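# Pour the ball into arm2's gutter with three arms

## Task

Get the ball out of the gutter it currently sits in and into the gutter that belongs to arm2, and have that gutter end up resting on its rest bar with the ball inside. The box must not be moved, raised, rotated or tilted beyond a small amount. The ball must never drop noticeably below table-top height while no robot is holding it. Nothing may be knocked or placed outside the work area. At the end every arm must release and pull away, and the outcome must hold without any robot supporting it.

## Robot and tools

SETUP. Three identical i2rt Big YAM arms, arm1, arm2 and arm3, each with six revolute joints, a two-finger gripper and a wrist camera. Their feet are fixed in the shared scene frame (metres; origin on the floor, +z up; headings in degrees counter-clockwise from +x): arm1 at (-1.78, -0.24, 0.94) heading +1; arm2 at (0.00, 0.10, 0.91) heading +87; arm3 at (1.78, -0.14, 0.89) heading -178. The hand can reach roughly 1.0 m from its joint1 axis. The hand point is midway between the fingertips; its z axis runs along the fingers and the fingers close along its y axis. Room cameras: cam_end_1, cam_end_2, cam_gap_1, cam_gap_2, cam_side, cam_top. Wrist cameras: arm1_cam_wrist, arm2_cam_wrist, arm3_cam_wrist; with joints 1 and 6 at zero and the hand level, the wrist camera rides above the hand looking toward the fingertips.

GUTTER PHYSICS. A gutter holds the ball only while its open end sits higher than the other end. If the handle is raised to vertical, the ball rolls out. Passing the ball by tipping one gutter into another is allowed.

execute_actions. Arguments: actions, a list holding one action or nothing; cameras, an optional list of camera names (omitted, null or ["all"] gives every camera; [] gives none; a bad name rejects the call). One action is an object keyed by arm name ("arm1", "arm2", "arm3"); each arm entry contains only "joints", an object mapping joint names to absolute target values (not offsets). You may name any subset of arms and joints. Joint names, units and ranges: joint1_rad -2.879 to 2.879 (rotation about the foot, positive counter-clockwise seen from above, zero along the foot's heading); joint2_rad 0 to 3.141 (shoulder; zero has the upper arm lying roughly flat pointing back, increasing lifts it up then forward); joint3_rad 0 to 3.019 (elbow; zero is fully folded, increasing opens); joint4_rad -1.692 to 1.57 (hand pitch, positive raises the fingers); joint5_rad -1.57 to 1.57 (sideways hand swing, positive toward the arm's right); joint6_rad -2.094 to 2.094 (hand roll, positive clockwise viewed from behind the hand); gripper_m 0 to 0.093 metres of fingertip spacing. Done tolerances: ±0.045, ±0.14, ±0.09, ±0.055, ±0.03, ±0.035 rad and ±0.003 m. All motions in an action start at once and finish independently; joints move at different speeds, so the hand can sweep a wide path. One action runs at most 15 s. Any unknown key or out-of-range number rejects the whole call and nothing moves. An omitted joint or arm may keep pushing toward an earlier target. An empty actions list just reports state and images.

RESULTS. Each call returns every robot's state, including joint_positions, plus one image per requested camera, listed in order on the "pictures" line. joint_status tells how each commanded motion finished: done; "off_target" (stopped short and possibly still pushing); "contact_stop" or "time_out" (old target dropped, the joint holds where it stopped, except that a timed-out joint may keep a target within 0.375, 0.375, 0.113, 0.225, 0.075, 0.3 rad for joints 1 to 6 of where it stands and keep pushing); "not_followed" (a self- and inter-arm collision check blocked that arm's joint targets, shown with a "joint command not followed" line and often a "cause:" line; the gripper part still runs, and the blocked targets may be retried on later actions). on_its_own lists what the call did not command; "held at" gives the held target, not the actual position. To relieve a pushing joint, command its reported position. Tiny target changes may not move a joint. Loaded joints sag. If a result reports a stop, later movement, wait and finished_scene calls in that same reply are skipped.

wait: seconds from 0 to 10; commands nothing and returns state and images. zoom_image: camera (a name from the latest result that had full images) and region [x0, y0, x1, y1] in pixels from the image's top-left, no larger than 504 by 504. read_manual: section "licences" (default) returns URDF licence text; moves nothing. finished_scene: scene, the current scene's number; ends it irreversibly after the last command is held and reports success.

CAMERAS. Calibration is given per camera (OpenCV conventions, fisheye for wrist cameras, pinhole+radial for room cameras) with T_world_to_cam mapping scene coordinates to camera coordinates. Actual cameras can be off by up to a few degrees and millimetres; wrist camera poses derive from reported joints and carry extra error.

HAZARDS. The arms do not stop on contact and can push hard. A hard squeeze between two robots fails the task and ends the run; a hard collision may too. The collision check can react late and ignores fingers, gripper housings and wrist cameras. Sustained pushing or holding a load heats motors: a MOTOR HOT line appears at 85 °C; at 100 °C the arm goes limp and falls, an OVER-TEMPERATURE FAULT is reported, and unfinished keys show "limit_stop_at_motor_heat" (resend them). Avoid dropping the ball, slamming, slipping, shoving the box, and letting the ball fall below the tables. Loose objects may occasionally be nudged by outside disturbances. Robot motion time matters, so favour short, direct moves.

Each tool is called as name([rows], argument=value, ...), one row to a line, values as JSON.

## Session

execute_actions(actions=[])

Scene clock: 0.00 s.
Motor temperatures (°C, as the motors report them): arm1=[24 28 27 28 24 25] | arm2=[24 25 27 24 26 27] | arm3=[27 27 28 24 25 27]
arm1.joint_positions: joint1_rad=-0.632 joint2_rad=+0.595 joint3_rad=+1.701 joint4_rad=-1.541 joint5_rad=-0.173 joint6_rad=-0.778 gripper_m=+0.094
arm1.joint_status: not commanded
arm1.hand: x=-1.6521 y=-0.2959 z=+1.5767 quat_wxyz=(-0.459, +0.113, -0.833, +0.287) (m; scene frame)
arm2.joint_positions: joint1_rad=-0.195 joint2_rad=+0.315 joint3_rad=+1.395 joint4_rad=-1.357 joint5_rad=+0.281 joint6_rad=-0.352 gripper_m=+0.095
arm2.joint_status: not commanded
arm2.hand: x=+0.0638 y=+0.1769 z=+1.4939 quat_wxyz=(-0.584, +0.530, -0.588, -0.179) (m; scene frame)
arm3.joint_positions: joint1_rad=-0.744 joint2_rad=+0.320 joint3_rad=+1.525 joint4_rad=-1.463 joint5_rad=-0.003 joint6_rad=+0.725 gripper_m=+0.094
arm3.joint_status: not commanded
arm3.hand: x=+1.7300 y=-0.1033 z=+1.5010 quat_wxyz=(+0.000, -0.599, +0.520, +0.609) (m; scene frame)
pictures: arm1_cam_wrist, arm2_cam_wrist, arm3_cam_wrist, cam_end_1, cam_end_2, cam_gap_1, cam_gap_2, cam_side, cam_top
camera_calibration (this result's frames):
arm1_cam_wrist: T_world_to_cam=[[-0.0890894, -0.81843, 0.567657, -1.2796], [-0.926707, -0.140784, -0.348417, -1.01704], [0.365072, -0.557092, -0.745903, 1.73968], [0, 0, 0, 1]] pos_world=[-1.6916, -0.221281, 1.66966]
arm2_cam_wrist: T_world_to_cam=[[0.830947, -0.373482, 0.412356, -0.605808], [-0.0903315, -0.821915, -0.562402, 0.995333], [0.548969, 0.430078, -0.716705, 1.08573], [0, 0, 0, 1]] pos_world=[-0.0027257, 0.124873, 1.58773]
arm3_cam_wrist: T_world_to_cam=[[0.636272, 0.458488, -0.62044, -0.125042], [0.196953, -0.874125, -0.443976, 0.244453], [-0.7459, 0.160292, -0.646482, 2.39704], [0, 0, 0, 1]] pos_world=[1.81937, -0.113214, 1.5806]
Images, in order (width x height): arm1_cam_wrist 504x504, arm2_cam_wrist 504x504, arm3_cam_wrist 504x504, cam_end_1 672x504, cam_end_2 672x504, cam_gap_1 672x504, cam_gap_2 672x504, cam_side 672x504, cam_top 672x504.

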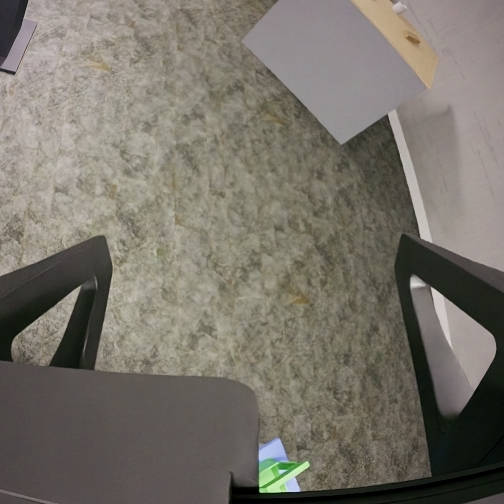

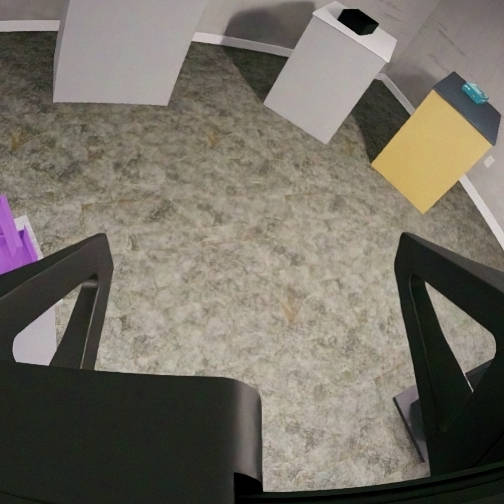

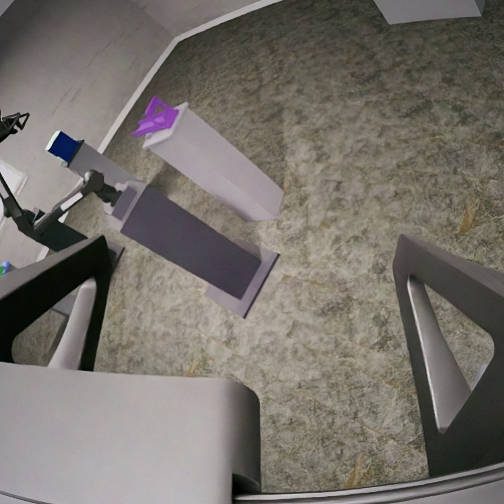

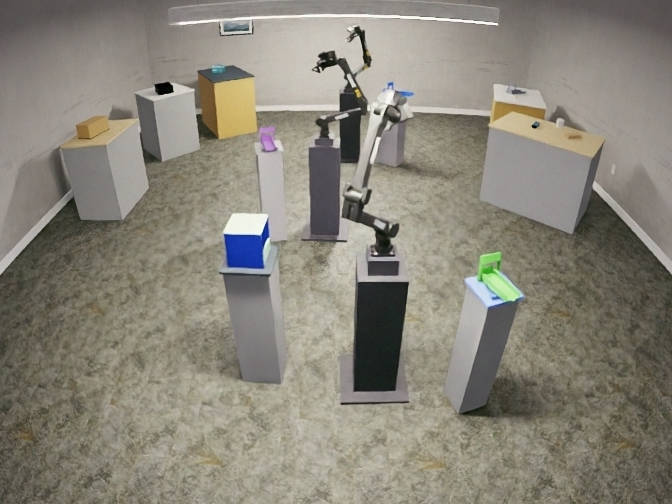

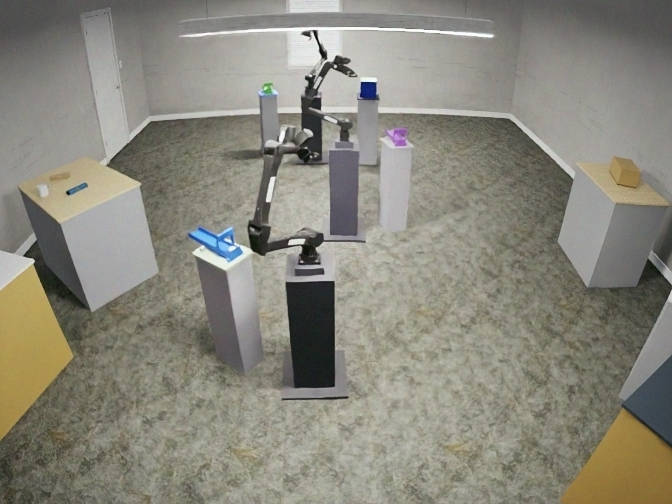

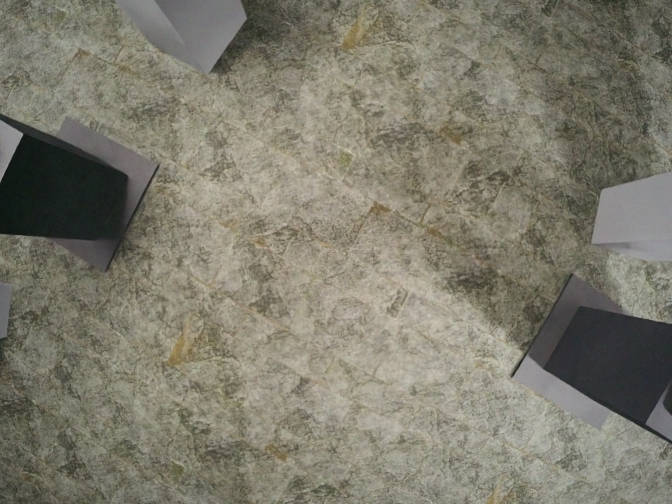

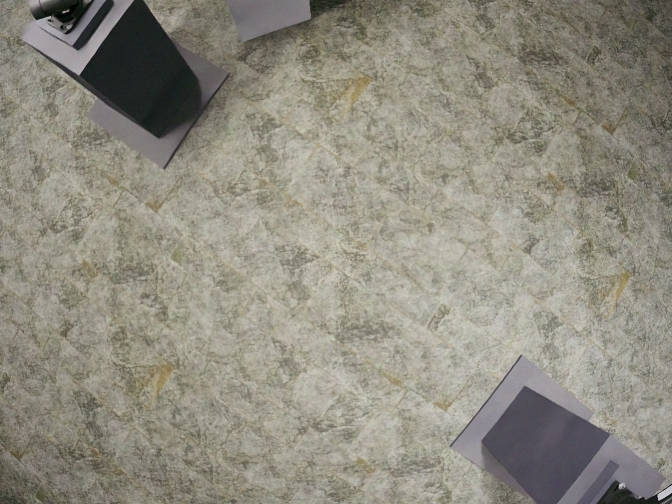

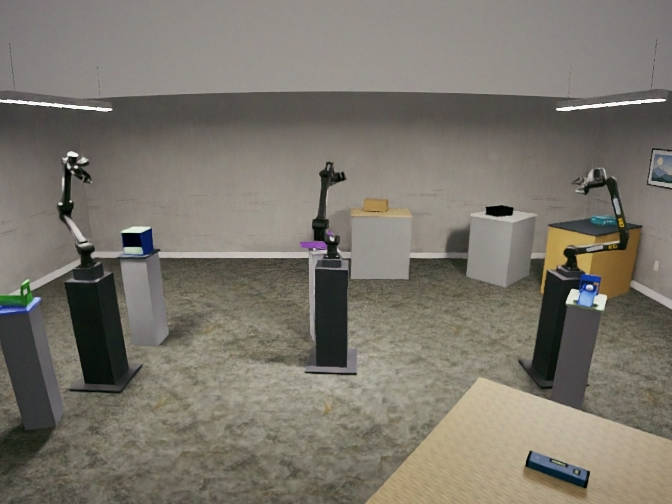

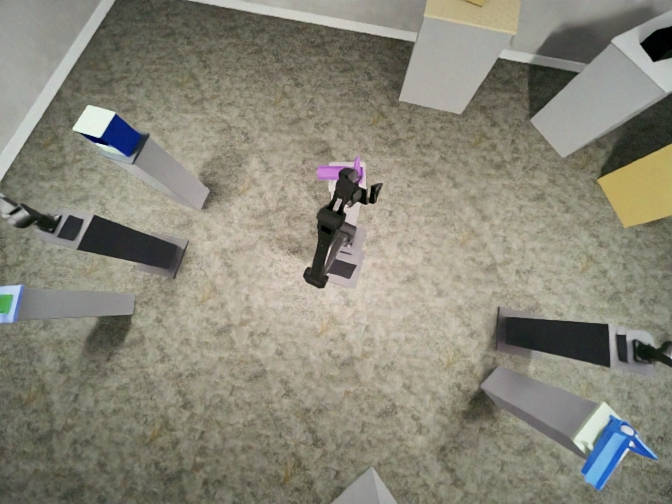

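zoom_image(camera="cam_end_2", region=[170, 205, 290, 295])

zoom_image(camera="cam_side", region=[545, 255, 635, 325])

zoom_image(camera="cam_top", region=[560, 390, 672, 504])

zoom_image(camera="cam_top", region=[300, 140, 390, 210])

zoom_image(camera="cam_end_2", region=[365, 110, 435, 170])

zoom_image(camera="cam_end_1", region=[235, 110, 305, 170])

Region (170, 205, 290, 295) of cam_end_2's 672x504 image, scaled by 4.200, with more detail than that image has; it fills the top 378 rows of this view, and the rest is white.

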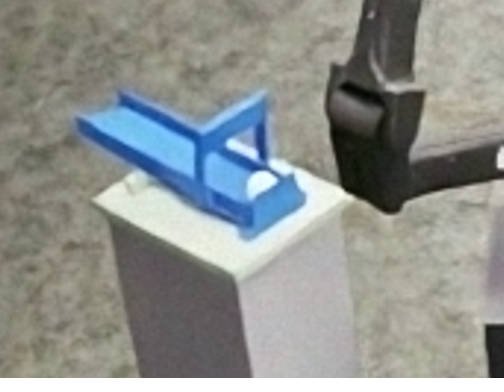

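Region (545, 255, 635, 325) of cam_side's 672x504 image, scaled by 5.600, with more detail than that image has.

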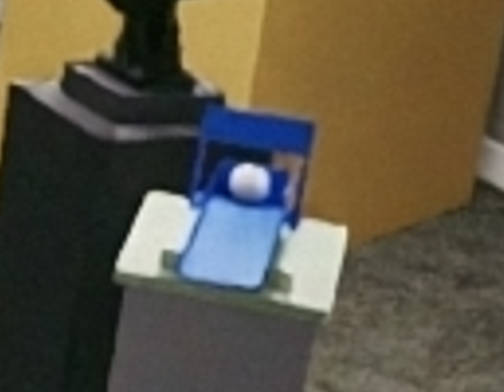

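Region (560, 390, 672, 504) of cam_top's 672x504 image, scaled by 4.421, with more detail than that image has; it fills the left 495 columns of this view, and the rest is white.

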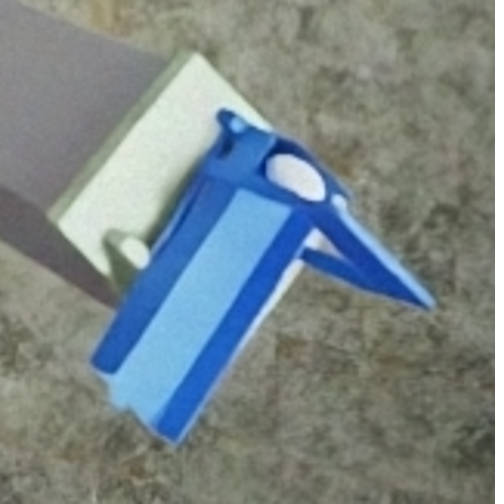

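Region (300, 140, 390, 210) of cam_top's 672x504 image, scaled by 5.600, with more detail than that image has.

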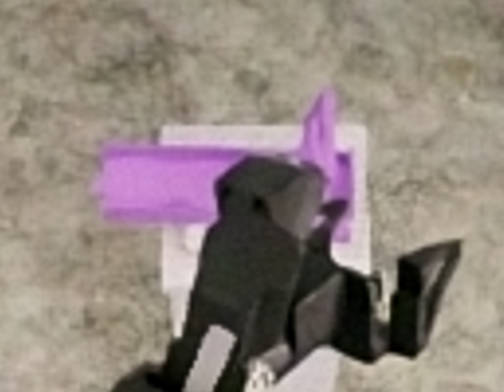

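Region (365, 110, 435, 170) of cam_end_2's 672x504 image, scaled by 7.200, with more detail than that image has; it fills the top 432 rows of this view, and the rest is white.

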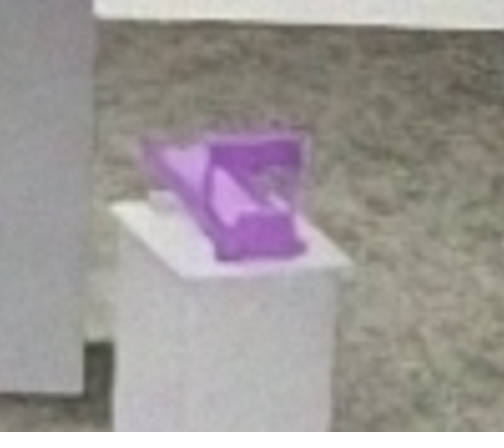

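Region (235, 110, 305, 170) of cam_end_1's 672x504 image, scaled by 7.200, with more detail than that image has; it fills the top 432 rows of this view, and the rest is white.

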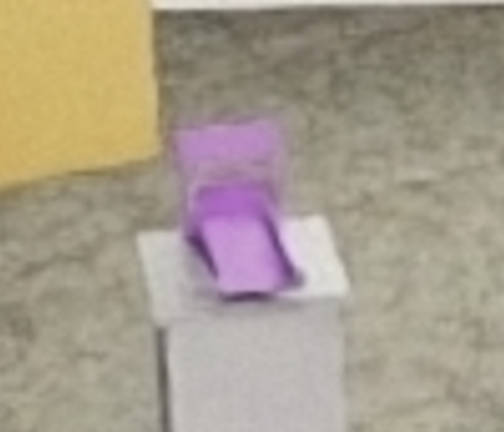

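execute_actions([
  {"arm2": {"joints": {"joint1_rad": 0.016, "joint2_rad": 1.675, "joint3_rad": 1.41, "joint4_rad": -1.338, "joint5_rad": -0.16, "joint6_rad": -0.25, "gripper_m": 0.093}}, "arm3": {"joints": {"joint1_rad": 1.297, "joint2_rad": 1.512, "joint3_rad": 1.26, "joint4_rad": -1.15, "joint5_rad": 0.066, "joint6_rad": -1.15, "gripper_m": 0.093}}},
], cameras=["arm2_cam_wrist", "arm3_cam_wrist", "cam_side"])

Scene clock: 6.30 s.
Motor temperatures (°C, as the motors report them): arm1=[24 28 27 28 24 25] | arm2=[24 25 28 24 26 27] | arm3=[27 28 29 24 25 27]
arm1.joint_positions: joint1_rad=-0.632 joint2_rad=+0.595 joint3_rad=+1.701 joint4_rad=-1.541 joint5_rad=-0.173 joint6_rad=-0.778 gripper_m=+0.094
arm1.joint_status: not commanded
arm1.hand: x=-1.6521 y=-0.2959 z=+1.5767 quat_wxyz=(-0.459, +0.113, -0.833, +0.287) (m; scene frame)
arm2.joint_positions: joint1_rad=+0.004 joint2_rad=+1.668 joint3_rad=+1.398 joint4_rad=-1.349 joint5_rad=-0.156 joint6_rad=-0.262 gripper_m=+0.093
arm2.joint_status: all done
arm2.hand: x=-0.0045 y=+0.5837 z=+1.0667 quat_wxyz=(+0.060, +0.775, -0.627, -0.046) (m; scene frame)
arm3.joint_positions: joint1_rad=+1.303 joint2_rad=+1.518 joint3_rad=+1.257 joint4_rad=-1.151 joint5_rad=+0.066 joint6_rad=-1.134 gripper_m=+0.093
arm3.joint_status: all done
arm3.hand: x=+1.6536 y=-0.6000 z=+1.0604 quat_wxyz=(+0.021, -0.333, -0.939, +0.078) (m; scene frame)
pictures: arm2_cam_wrist, arm3_cam_wrist, cam_side
camera_calibration (this result's frames):
arm2_cam_wrist: T_world_to_cam=[[0.966188, 0.20921, -0.150706, 0.0401489], [0.257795, -0.773092, 0.579543, -0.161775], [0.00473636, -0.598798, -0.800886, 1.32993], [0, 0, 0, 1]] pos_world=[-0.00338548, 0.662894, 1.16493]
arm3_cam_wrist: T_world_to_cam=[[-0.612494, -0.771421, 0.17251, 0.364078], [-0.579283, 0.586525, 0.566057, 0.718578], [-0.53785, 0.246775, -0.806114, 2.01198], [0, 0, 0, 1]] pos_world=[1.7214, -0.637112, 1.15232]
Images, in order (width x height): arm2_cam_wrist 504x504, arm3_cam_wrist 504x504, cam_side 672x504.

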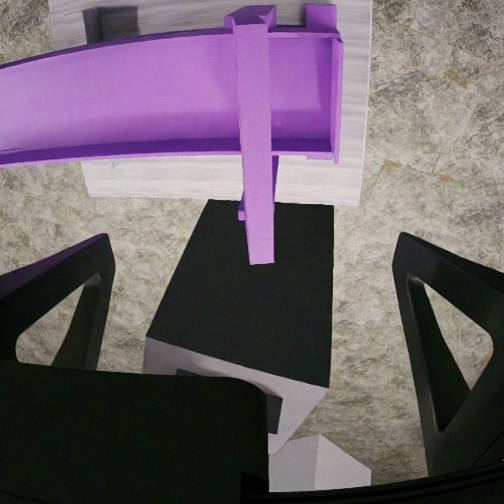

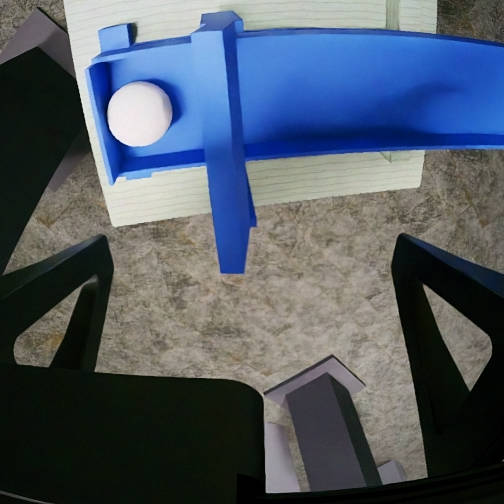

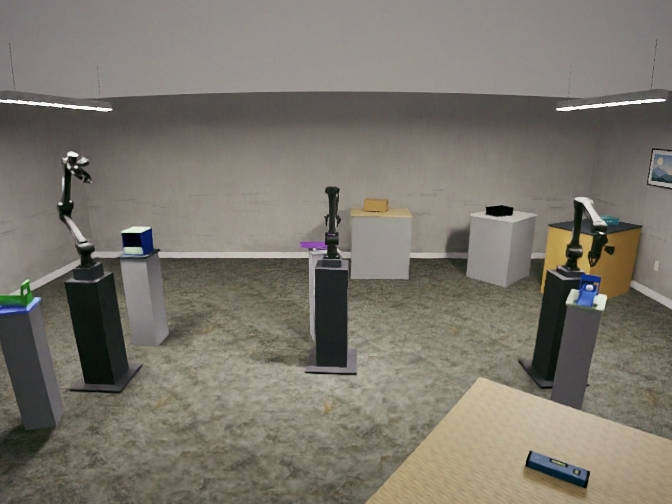

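execute_actions([
  {"arm2": {"joints": {"joint1_rad": 0.04, "joint2_rad": 1.775, "joint3_rad": 1.275, "joint4_rad": -1.11, "joint5_rad": -0.155, "joint6_rad": -0.305, "gripper_m": 0.05}}, "arm3": {"joints": {"joint2_rad": 1.635, "joint3_rad": 1.125, "joint4_rad": -0.90, "joint5_rad": 0.06, "joint6_rad": -1.21, "gripper_m": 0.075}}},
], cameras=["arm2_cam_wrist", "arm3_cam_wrist"])

Scene clock: 9.40 s.
Motor temperatures (°C, as the motors report them): arm1=[24 28 28 28 24 25] | arm2=[24 26 29 24 26 27] | arm3=[27 28 29 24 25 27]
arm1.joint_positions: joint1_rad=-0.632 joint2_rad=+0.595 joint3_rad=+1.701 joint4_rad=-1.541 joint5_rad=-0.173 joint6_rad=-0.778 gripper_m=+0.094
arm1.joint_status: not commanded
arm1.hand: x=-1.6521 y=-0.2959 z=+1.5767 quat_wxyz=(-0.459, +0.113, -0.833, +0.287) (m; scene frame)
arm2.joint_positions: joint1_rad=+0.027 joint2_rad=+1.783 joint3_rad=+1.266 joint4_rad=-1.126 joint5_rad=-0.156 joint6_rad=-0.293 gripper_m=+0.050
arm2.joint_status: all done
arm2.hand: x=-0.0146 y=+0.5838 z=+0.9656 quat_wxyz=(+0.070, +0.791, -0.607, -0.039) (m; scene frame)
arm3.joint_positions: joint1_rad=+1.303 joint2_rad=+1.636 joint3_rad=+1.113 joint4_rad=-0.912 joint5_rad=+0.063 joint6_rad=-1.194 gripper_m=+0.075
arm3.joint_status: all done
arm3.hand: x=+1.6550 y=-0.6000 z=+0.9589 quat_wxyz=(+0.023, -0.305, -0.950, +0.065) (m; scene frame)
pictures: arm2_cam_wrist, arm3_cam_wrist
camera_calibration (this result's frames):
arm2_cam_wrist: T_world_to_cam=[[0.953224, 0.257909, -0.157628, 0.0127146], [0.300165, -0.746338, 0.594038, -0.129521], [0.0355634, -0.613565, -0.788843, 1.24656], [0, 0, 0, 1]] pos_world=[-0.0175742, 0.664902, 1.06229]
arm3_cam_wrist: T_world_to_cam=[[-0.56505, -0.811341, 0.149816, 0.301715], [-0.614028, 0.534818, 0.580465, 0.789584], [-0.55108, 0.236, -0.800384, 1.94083], [0, 0, 0, 1]] pos_world=[1.72486, -0.635527, 1.04988]
Images, in order (width x height): arm2_cam_wrist 504x504, arm3_cam_wrist 504x504.

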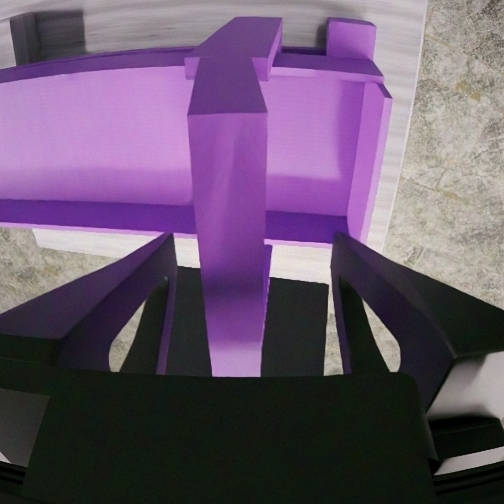

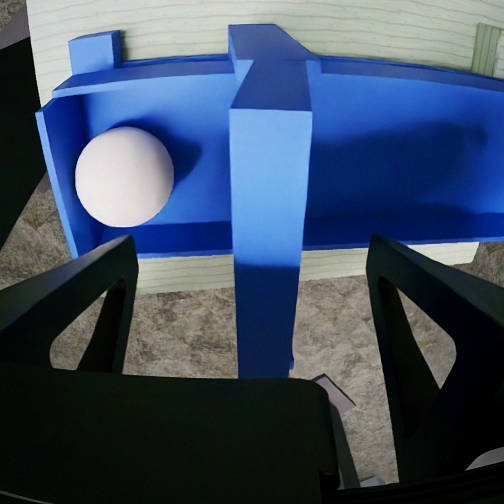

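execute_actions([
  {"arm2": {"joints": {"gripper_m": 0.0}}, "arm3": {"joints": {"gripper_m": 0.0}}},
], cameras=["arm2_cam_wrist", "arm3_cam_wrist"])

Scene clock: 10.53 s.
Motor temperatures (°C, as the motors report them): arm1=[24 28 28 28 24 25] | arm2=[24 26 29 24 26 27] | arm3=[27 28 30 24 25 27]
arm1.joint_positions: joint1_rad=-0.632 joint2_rad=+0.595 joint3_rad=+1.701 joint4_rad=-1.541 joint5_rad=-0.173 joint6_rad=-0.778 gripper_m=+0.094
arm1.joint_status: not commanded
arm1.hand: x=-1.6521 y=-0.2959 z=+1.5767 quat_wxyz=(-0.459, +0.113, -0.833, +0.287) (m; scene frame)
arm2.joint_positions: joint1_rad=+0.029 joint2_rad=+1.776 joint3_rad=+1.266 joint4_rad=-1.126 joint5_rad=-0.165 joint6_rad=-0.299 gripper_m=+0.012
arm2.joint_status: gripper_m off_target (ended at +0.012, target +0.000)
arm2.hand: x=-0.0171 y=+0.5843 z=+0.9692 quat_wxyz=(+0.070, +0.793, -0.603, -0.045) (m; scene frame)
arm3.joint_positions: joint1_rad=+1.302 joint2_rad=+1.626 joint3_rad=+1.115 joint4_rad=-0.899 joint5_rad=+0.062 joint6_rad=-1.197 gripper_m=+0.011
arm3.joint_status: gripper_m off_target (ended at +0.011, target +0.000)
arm3.hand: x=+1.6535 y=-0.6044 z=+0.9647 quat_wxyz=(+0.022, -0.304, -0.949, +0.077) (m; scene frame)
pictures: arm2_cam_wrist, arm3_cam_wrist
camera_calibration (this result's frames):
arm2_cam_wrist: T_world_to_cam=[[0.949886, 0.265942, -0.164289, 0.0172192], [0.310901, -0.749095, 0.584976, -0.119905], [0.0325012, -0.606738, -0.794237, 1.25099], [0, 0, 0, 1]] pos_world=[-0.0197362, 0.664623, 1.06655]
arm3_cam_wrist: T_world_to_cam=[[-0.562718, -0.808432, 0.172589, 0.272377], [-0.611991, 0.547767, 0.570454, 0.801745], [-0.555712, 0.215382, -0.802991, 1.94343], [0, 0, 0, 1]] pos_world=[1.72392, -0.637551, 1.05619]
Images, in order (width x height): arm2_cam_wrist 504x504, arm3_cam_wrist 504x504.

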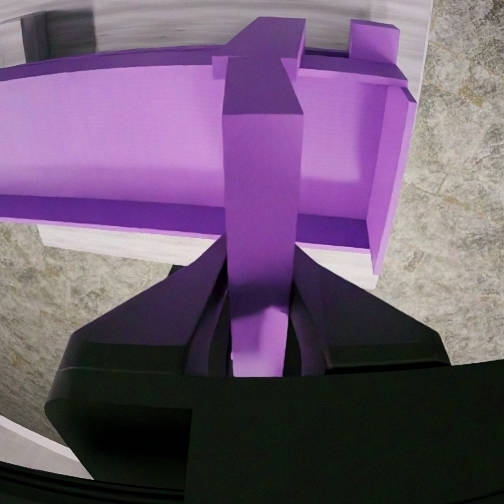

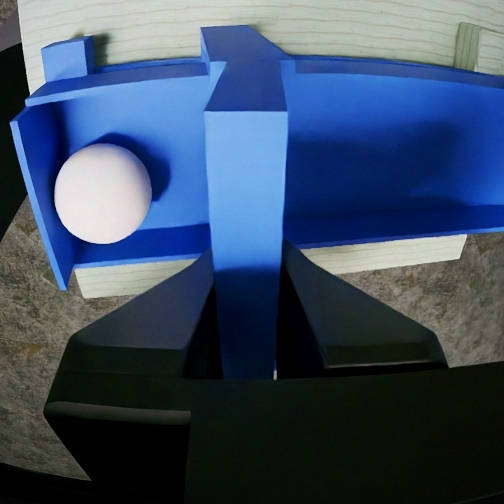

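execute_actions([
  {"arm2": {"joints": {"joint2_rad": 1.58}}, "arm3": {"joints": {"joint2_rad": 1.40, "joint4_rad": -0.84, "joint5_rad": 0.0, "joint6_rad": -1.585}}},
], cameras=["arm2_cam_wrist", "arm3_cam_wrist", "cam_end_2"])

Scene clock: 12.27 s.
Motor temperatures (°C, as the motors report them): arm1=[24 28 28 28 24 25] | arm2=[24 26 29 24 26 27] | arm3=[27 28 30 24 25 27]
arm1.joint_positions: joint1_rad=-0.632 joint2_rad=+0.595 joint3_rad=+1.701 joint4_rad=-1.541 joint5_rad=-0.173 joint6_rad=-0.778 gripper_m=+0.094
arm1.joint_status: not commanded
arm1.hand: x=-1.6521 y=-0.2959 z=+1.5767 quat_wxyz=(-0.459, +0.113, -0.833, +0.287) (m; scene frame)
arm2.joint_positions: joint1_rad=+0.029 joint2_rad=+1.570 joint3_rad=+1.265 joint4_rad=-1.126 joint5_rad=-0.154 joint6_rad=-0.299 gripper_m=+0.012
arm2.joint_status: all done
arm2.hand: x=-0.0161 y=+0.5885 z=+1.0644 quat_wxyz=(-0.016, +0.797, -0.595, -0.101) (m; scene frame)
arm3.joint_positions: joint1_rad=+1.301 joint2_rad=+1.407 joint3_rad=+1.106 joint4_rad=-0.858 joint5_rad=+0.002 joint6_rad=-1.568 gripper_m=+0.011
arm3.joint_status: all done
arm3.hand: x=+1.6601 y=-0.6143 z=+1.0653 quat_wxyz=(+0.021, -0.120, -0.972, +0.198) (m; scene frame)
pictures: arm2_cam_wrist, arm3_cam_wrist, cam_end_2
camera_calibration (this result's frames):
arm2_cam_wrist: T_world_to_cam=[[0.951455, 0.293723, -0.0919809, -0.0625072], [0.304264, -0.852489, 0.425072, 0.058198], [0.0464405, -0.432423, -0.900474, 1.3398], [0, 0, 0, 1]] pos_world=[-0.020456, 0.647335, 1.17597]
arm3_cam_wrist: T_world_to_cam=[[-0.213092, -0.890249, 0.402553, -0.62493], [-0.737711, 0.416749, 0.531134, 0.923917], [-0.640605, -0.183787, -0.745552, 1.86453], [0, 0, 0, 1]] pos_world=[1.74284, -0.598708, 1.15094]
Images, in order (width x height): arm2_cam_wrist 504x504, arm3_cam_wrist 504x504, cam_end_2 672x504.

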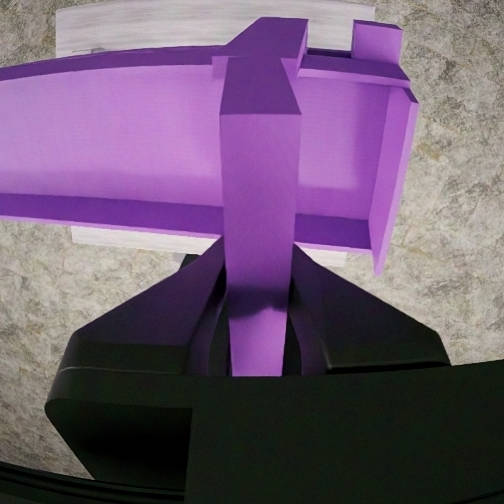

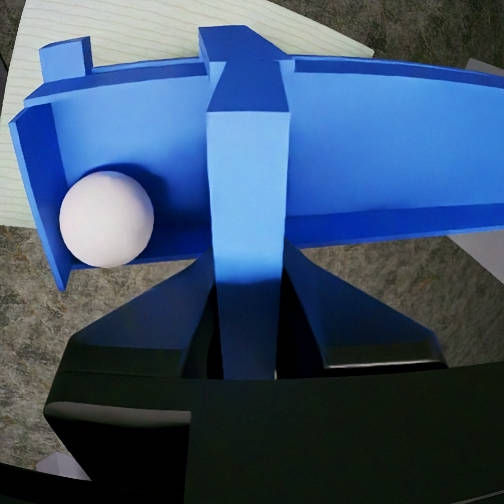

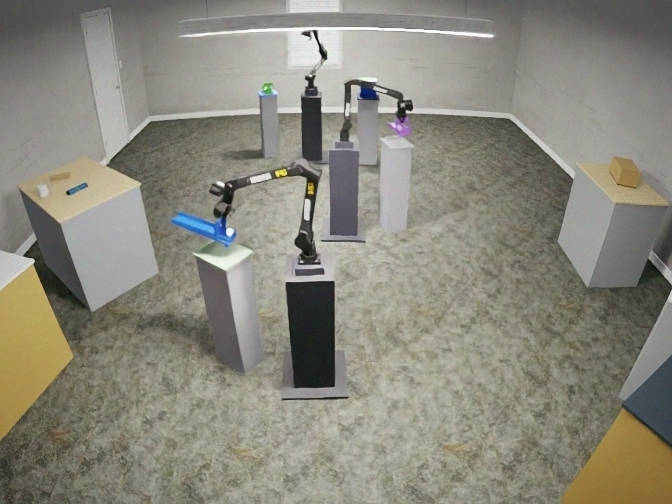

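execute_actions([
  {"arm2": {"joints": {"joint1_rad": -1.66, "joint2_rad": 1.95, "joint3_rad": 1.75, "joint4_rad": -0.90, "joint5_rad": 0.0, "joint6_rad": 1.585}}, "arm3": {"joints": {"joint1_rad": -0.155, "joint2_rad": 1.70, "joint3_rad": 1.985, "joint4_rad": -1.0}}},
], cameras=["arm3_cam_wrist", "cam_gap_2", "cam_side"])

Scene clock: 15.63 s.
Motor temperatures (°C, as the motors report them): arm1=[24 28 28 28 24 25] | arm2=[24 26 30 24 26 27] | arm3=[27 28 31 24 25 27]
arm1.joint_positions: joint1_rad=-0.632 joint2_rad=+0.595 joint3_rad=+1.701 joint4_rad=-1.541 joint5_rad=-0.173 joint6_rad=-0.778 gripper_m=+0.094
arm1.joint_status: not commanded
arm1.hand: x=-1.6521 y=-0.2959 z=+1.5767 quat_wxyz=(-0.459, +0.113, -0.833, +0.287) (m; scene frame)
arm2.joint_positions: joint1_rad=-1.671 joint2_rad=+1.974 joint3_rad=+1.719 joint4_rad=-0.902 joint5_rad=+0.004 joint6_rad=+1.573 gripper_m=+0.012
arm2.joint_status: all done
arm2.hand: x=+0.6920 y=-0.0068 z=+1.0462 quat_wxyz=(-0.159, -0.743, -0.635, -0.138) (m; scene frame)
arm3.joint_positions: joint1_rad=-0.160 joint2_rad=+1.708 joint3_rad=+1.940 joint4_rad=-1.006 joint5_rad=+0.002 joint6_rad=-1.575 gripper_m=+0.011
arm3.joint_status: all done
arm3.hand: x=+1.0933 y=-0.0491 z=+1.2994 quat_wxyz=(+0.292, -0.693, -0.611, +0.249) (m; scene frame)
pictures: arm3_cam_wrist, cam_gap_2, cam_side
camera_calibration (this result's frames):
arm3_cam_wrist: T_world_to_cam=[[-0.693045, 0.0700716, 0.717481, -0.174114], [0.512681, 0.747596, 0.422207, -1.06339], [-0.506801, 0.660447, -0.554042, 1.42615], [0, 0, 0, 1]] pos_world=[1.14728, -0.134711, 1.36404]
Images, in order (width x height): arm3_cam_wrist 504x504, cam_gap_2 672x504, cam_side 672x504.

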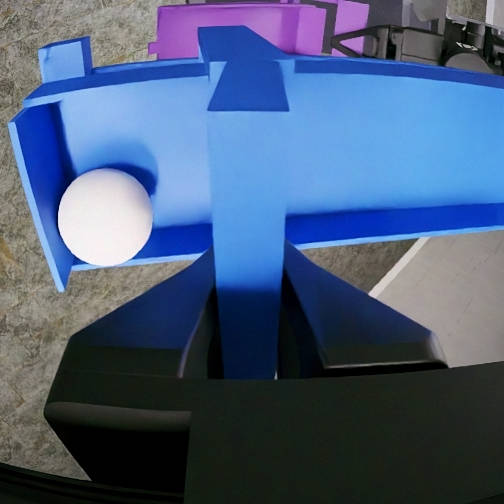

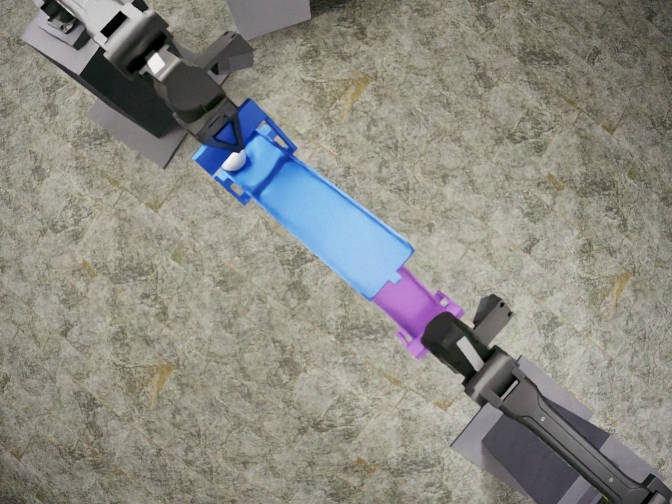

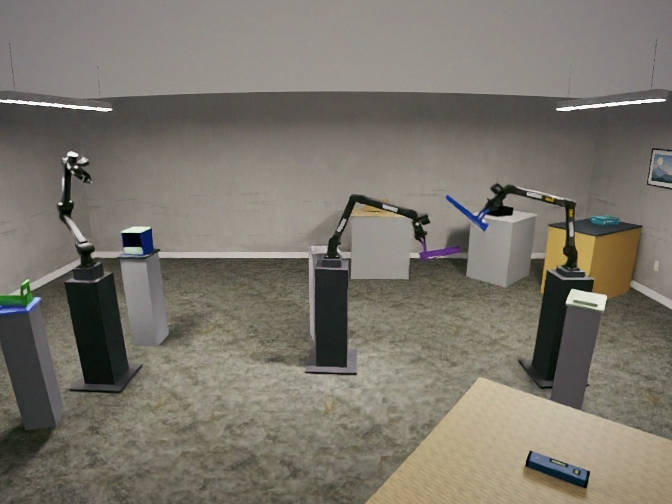

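execute_actions([
  {"arm3": {"joints": {"joint2_rad": 1.87, "joint4_rad": -1.34, "joint5_rad": -0.03}}},
], cameras=["arm3_cam_wrist", "cam_gap_2", "cam_side"])

zoom_image(camera="cam_side", region=[410, 200, 510, 270])

zoom_image(camera="cam_gap_2", region=[230, 150, 470, 370])

Scene clock: 17.43 s.
Motor temperatures (°C, as the motors report them): arm1=[24 28 28 28 24 25] | arm2=[24 27 30 24 26 27] | arm3=[27 29 32 24 25 27]
arm1.joint_positions: joint1_rad=-0.632 joint2_rad=+0.595 joint3_rad=+1.701 joint4_rad=-1.541 joint5_rad=-0.173 joint6_rad=-0.778 gripper_m=+0.094
arm1.joint_status: not commanded
arm1.hand: x=-1.6521 y=-0.2959 z=+1.5767 quat_wxyz=(-0.459, +0.113, -0.833, +0.287) (m; scene frame)
arm2.joint_positions: joint1_rad=-1.671 joint2_rad=+1.974 joint3_rad=+1.719 joint4_rad=-0.902 joint5_rad=+0.004 joint6_rad=+1.574 gripper_m=+0.012
arm2.joint_status: not commanded
arm2.hand: x=+0.6920 y=-0.0068 z=+1.0462 quat_wxyz=(-0.159, -0.743, -0.635, -0.138) (m; scene frame)
arm3.joint_positions: joint1_rad=-0.159 joint2_rad=+1.886 joint3_rad=+1.950 joint4_rad=-1.338 joint5_rad=-0.028 joint6_rad=-1.575 gripper_m=+0.011
arm3.joint_status: all done
arm3.hand: x=+1.1257 y=-0.0577 z=+1.1463 quat_wxyz=(+0.101, -0.741, -0.656, +0.102) (m; scene frame)
pictures: arm3_cam_wrist, cam_gap_2, cam_side
camera_calibration (this result's frames):
arm3_cam_wrist: T_world_to_cam=[[-0.949201, 0.107271, 0.295822, 0.73264], [0.259817, 0.797522, 0.544475, -0.861572], [-0.177518, 0.593676, -0.78488, 1.25347], [0, 0, 0, 1]] pos_world=[1.14179, -0.135621, 1.23619]
Images, in order (width x height): arm3_cam_wrist 504x504, cam_gap_2 672x504, cam_side 672x504.

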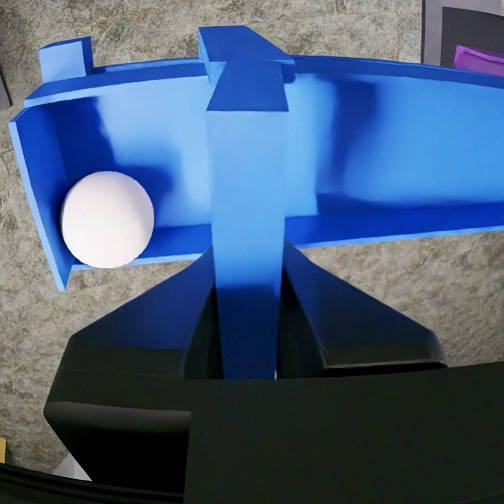

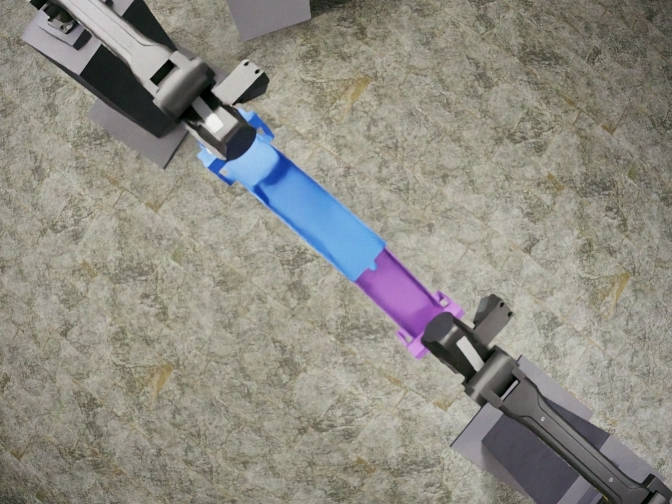

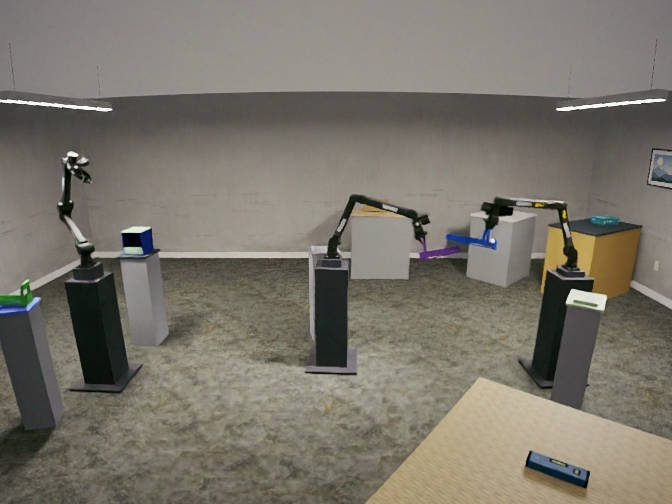

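Region (410, 200, 510, 270) of cam_side's 672x504 image, scaled by 5.040, with more detail than that image has; it fills the top 353 rows of this view, and the rest is white.

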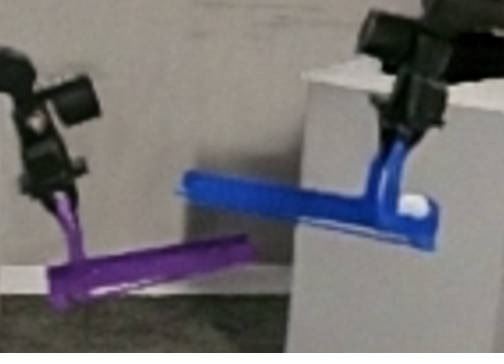

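Region (230, 150, 470, 370) of cam_gap_2's 672x504 image, scaled by 2.100, with more detail than that image has; it fills the top 462 rows of this view, and the rest is white.

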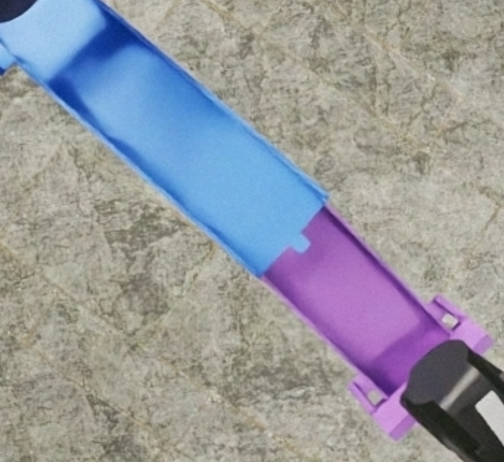

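execute_actions(actions=[])

Scene clock: 18.53 s.
Motor temperatures (°C, as the motors report them): arm1=[24 28 28 28 24 25] | arm2=[24 27 31 24 26 27] | arm3=[27 29 32 24 25 27]
arm1.joint_positions: joint1_rad=-0.632 joint2_rad=+0.595 joint3_rad=+1.701 joint4_rad=-1.541 joint5_rad=-0.173 joint6_rad=-0.778 gripper_m=+0.094
arm1.joint_status: not commanded
arm1.hand: x=-1.6521 y=-0.2959 z=+1.5767 quat_wxyz=(-0.459, +0.113, -0.833, +0.287) (m; scene frame)
arm2.joint_positions: joint1_rad=-1.671 joint2_rad=+1.974 joint3_rad=+1.719 joint4_rad=-0.902 joint5_rad=+0.004 joint6_rad=+1.574 gripper_m=+0.012
arm2.joint_status: not commanded
arm2.hand: x=+0.6920 y=-0.0068 z=+1.0462 quat_wxyz=(-0.159, -0.743, -0.635, -0.138) (m; scene frame)
arm3.joint_positions: joint1_rad=-0.159 joint2_rad=+1.886 joint3_rad=+1.950 joint4_rad=-1.338 joint5_rad=-0.028 joint6_rad=-1.575 gripper_m=+0.011
arm3.joint_status: all done
arm3.hand: x=+1.1257 y=-0.0577 z=+1.1463 quat_wxyz=(+0.101, -0.741, -0.656, +0.102) (m; scene frame)
pictures: arm1_cam_wrist, arm2_cam_wrist, arm3_cam_wrist, cam_end_1, cam_end_2, cam_gap_1, cam_gap_2, cam_side, cam_top
camera_calibration (this result's frames):
arm1_cam_wrist: T_world_to_cam=[[-0.0890894, -0.81843, 0.567657, -1.2796], [-0.926707, -0.140784, -0.348417, -1.01704], [0.365072, -0.557092, -0.745903, 1.73968], [0, 0, 0, 1]] pos_world=[-1.6916, -0.221281, 1.66966]
arm2_cam_wrist: T_world_to_cam=[[-0.901413, 0.139747, -0.409787, 1.05068], [-0.112797, 0.837993, 0.533895, -0.470784], [0.418009, 0.527483, -0.739615, 0.614241], [0, 0, 0, 1]] pos_world=[0.637233, -0.0763165, 1.1362]
arm3_cam_wrist: T_world_to_cam=[[-0.949201, 0.107271, 0.295822, 0.73264], [0.259817, 0.797522, 0.544475, -0.861572], [-0.177518, 0.593676, -0.78488, 1.25347], [0, 0, 0, 1]] pos_world=[1.14179, -0.135621, 1.23619]
Images, in order (width x height): arm1_cam_wrist 504x504, arm2_cam_wrist 504x504, arm3_cam_wrist 504x504, cam_end_1 672x504, cam_end_2 672x504, cam_gap_1 672x504, cam_gap_2 672x504, cam_side 672x504, cam_top 672x504.

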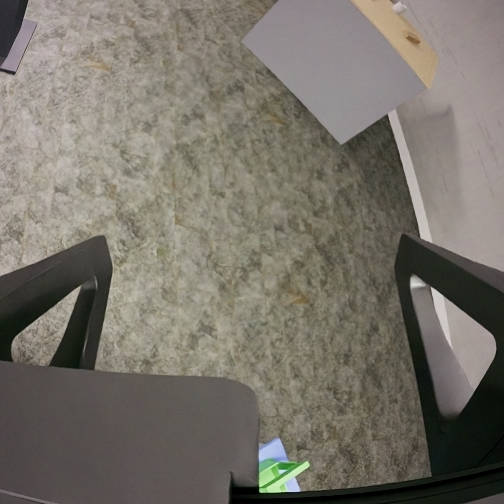

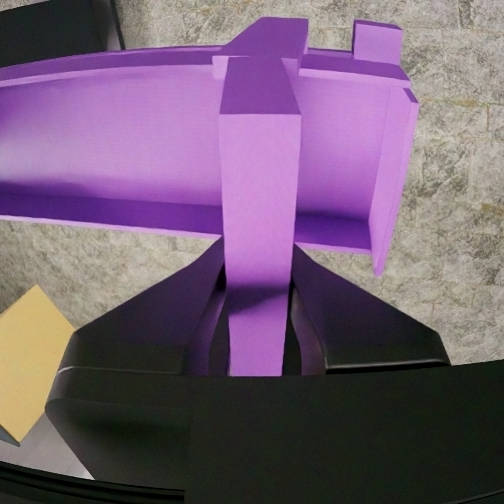

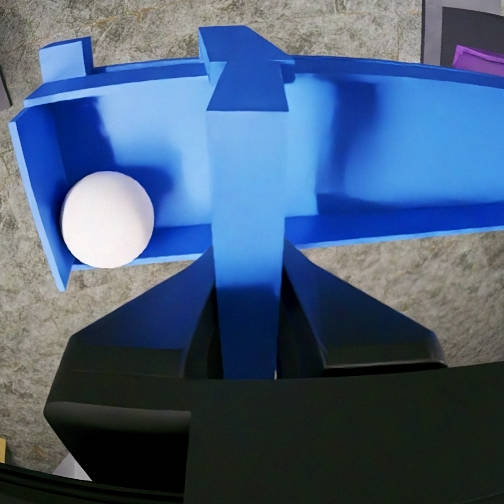

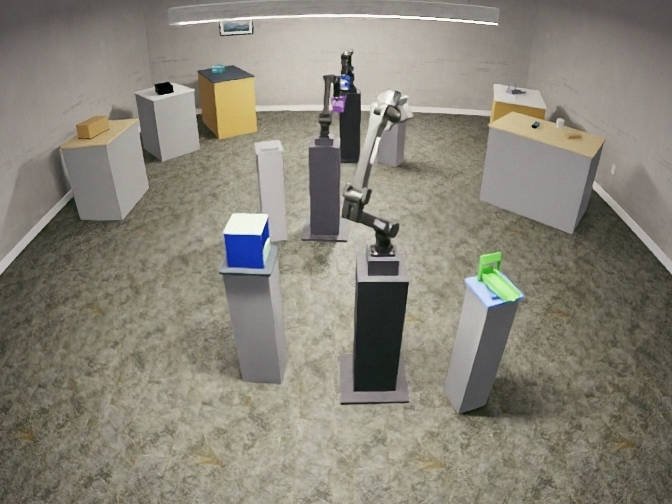

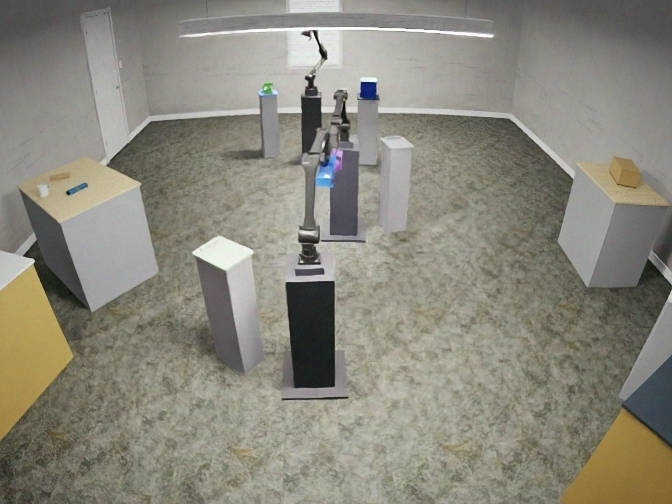

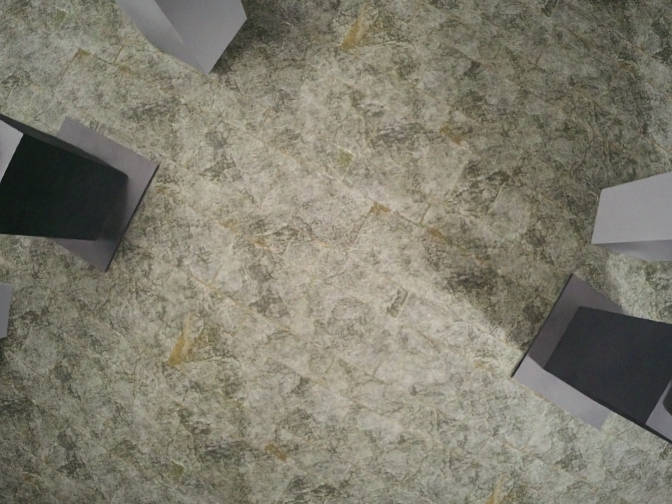

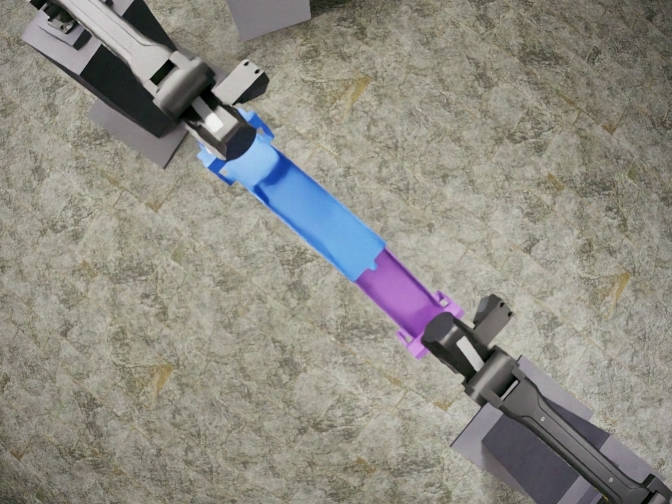

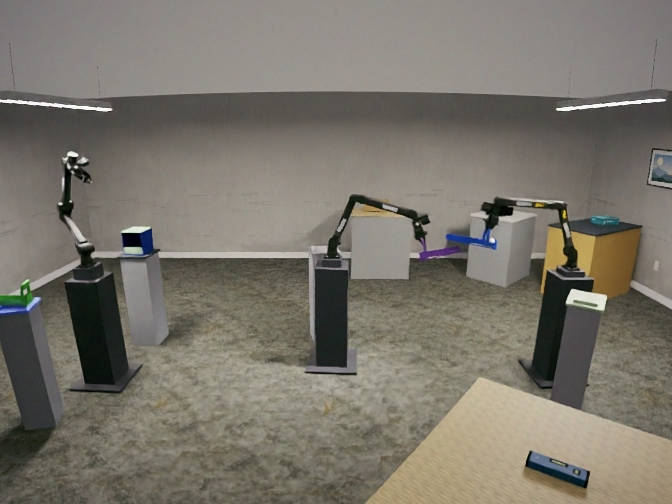

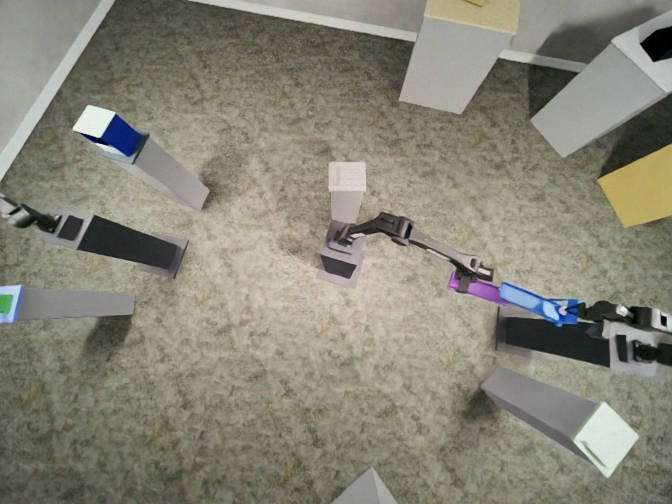

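zoom_image(camera="cam_side", region=[400, 190, 520, 280])

zoom_image(camera="cam_gap_2", region=[300, 200, 460, 360])

Region (400, 190, 520, 280) of cam_side's 672x504 image, scaled by 4.200, with more detail than that image has; it fills the top 378 rows of this view, and the rest is white.

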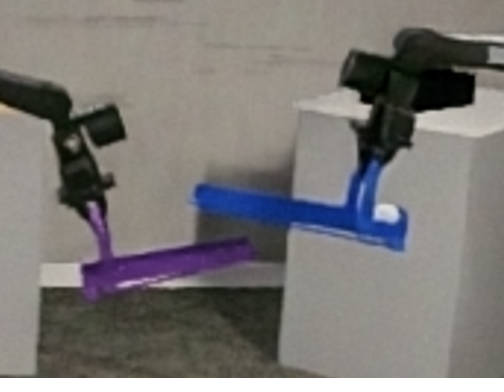

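Region (300, 200, 460, 360) of cam_gap_2's 672x504 image, scaled by 3.150, with more detail than that image has.

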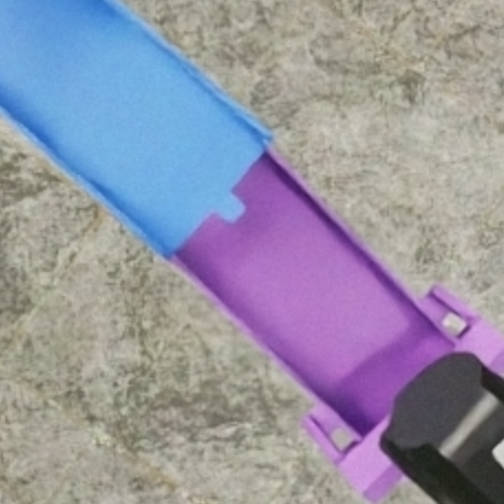

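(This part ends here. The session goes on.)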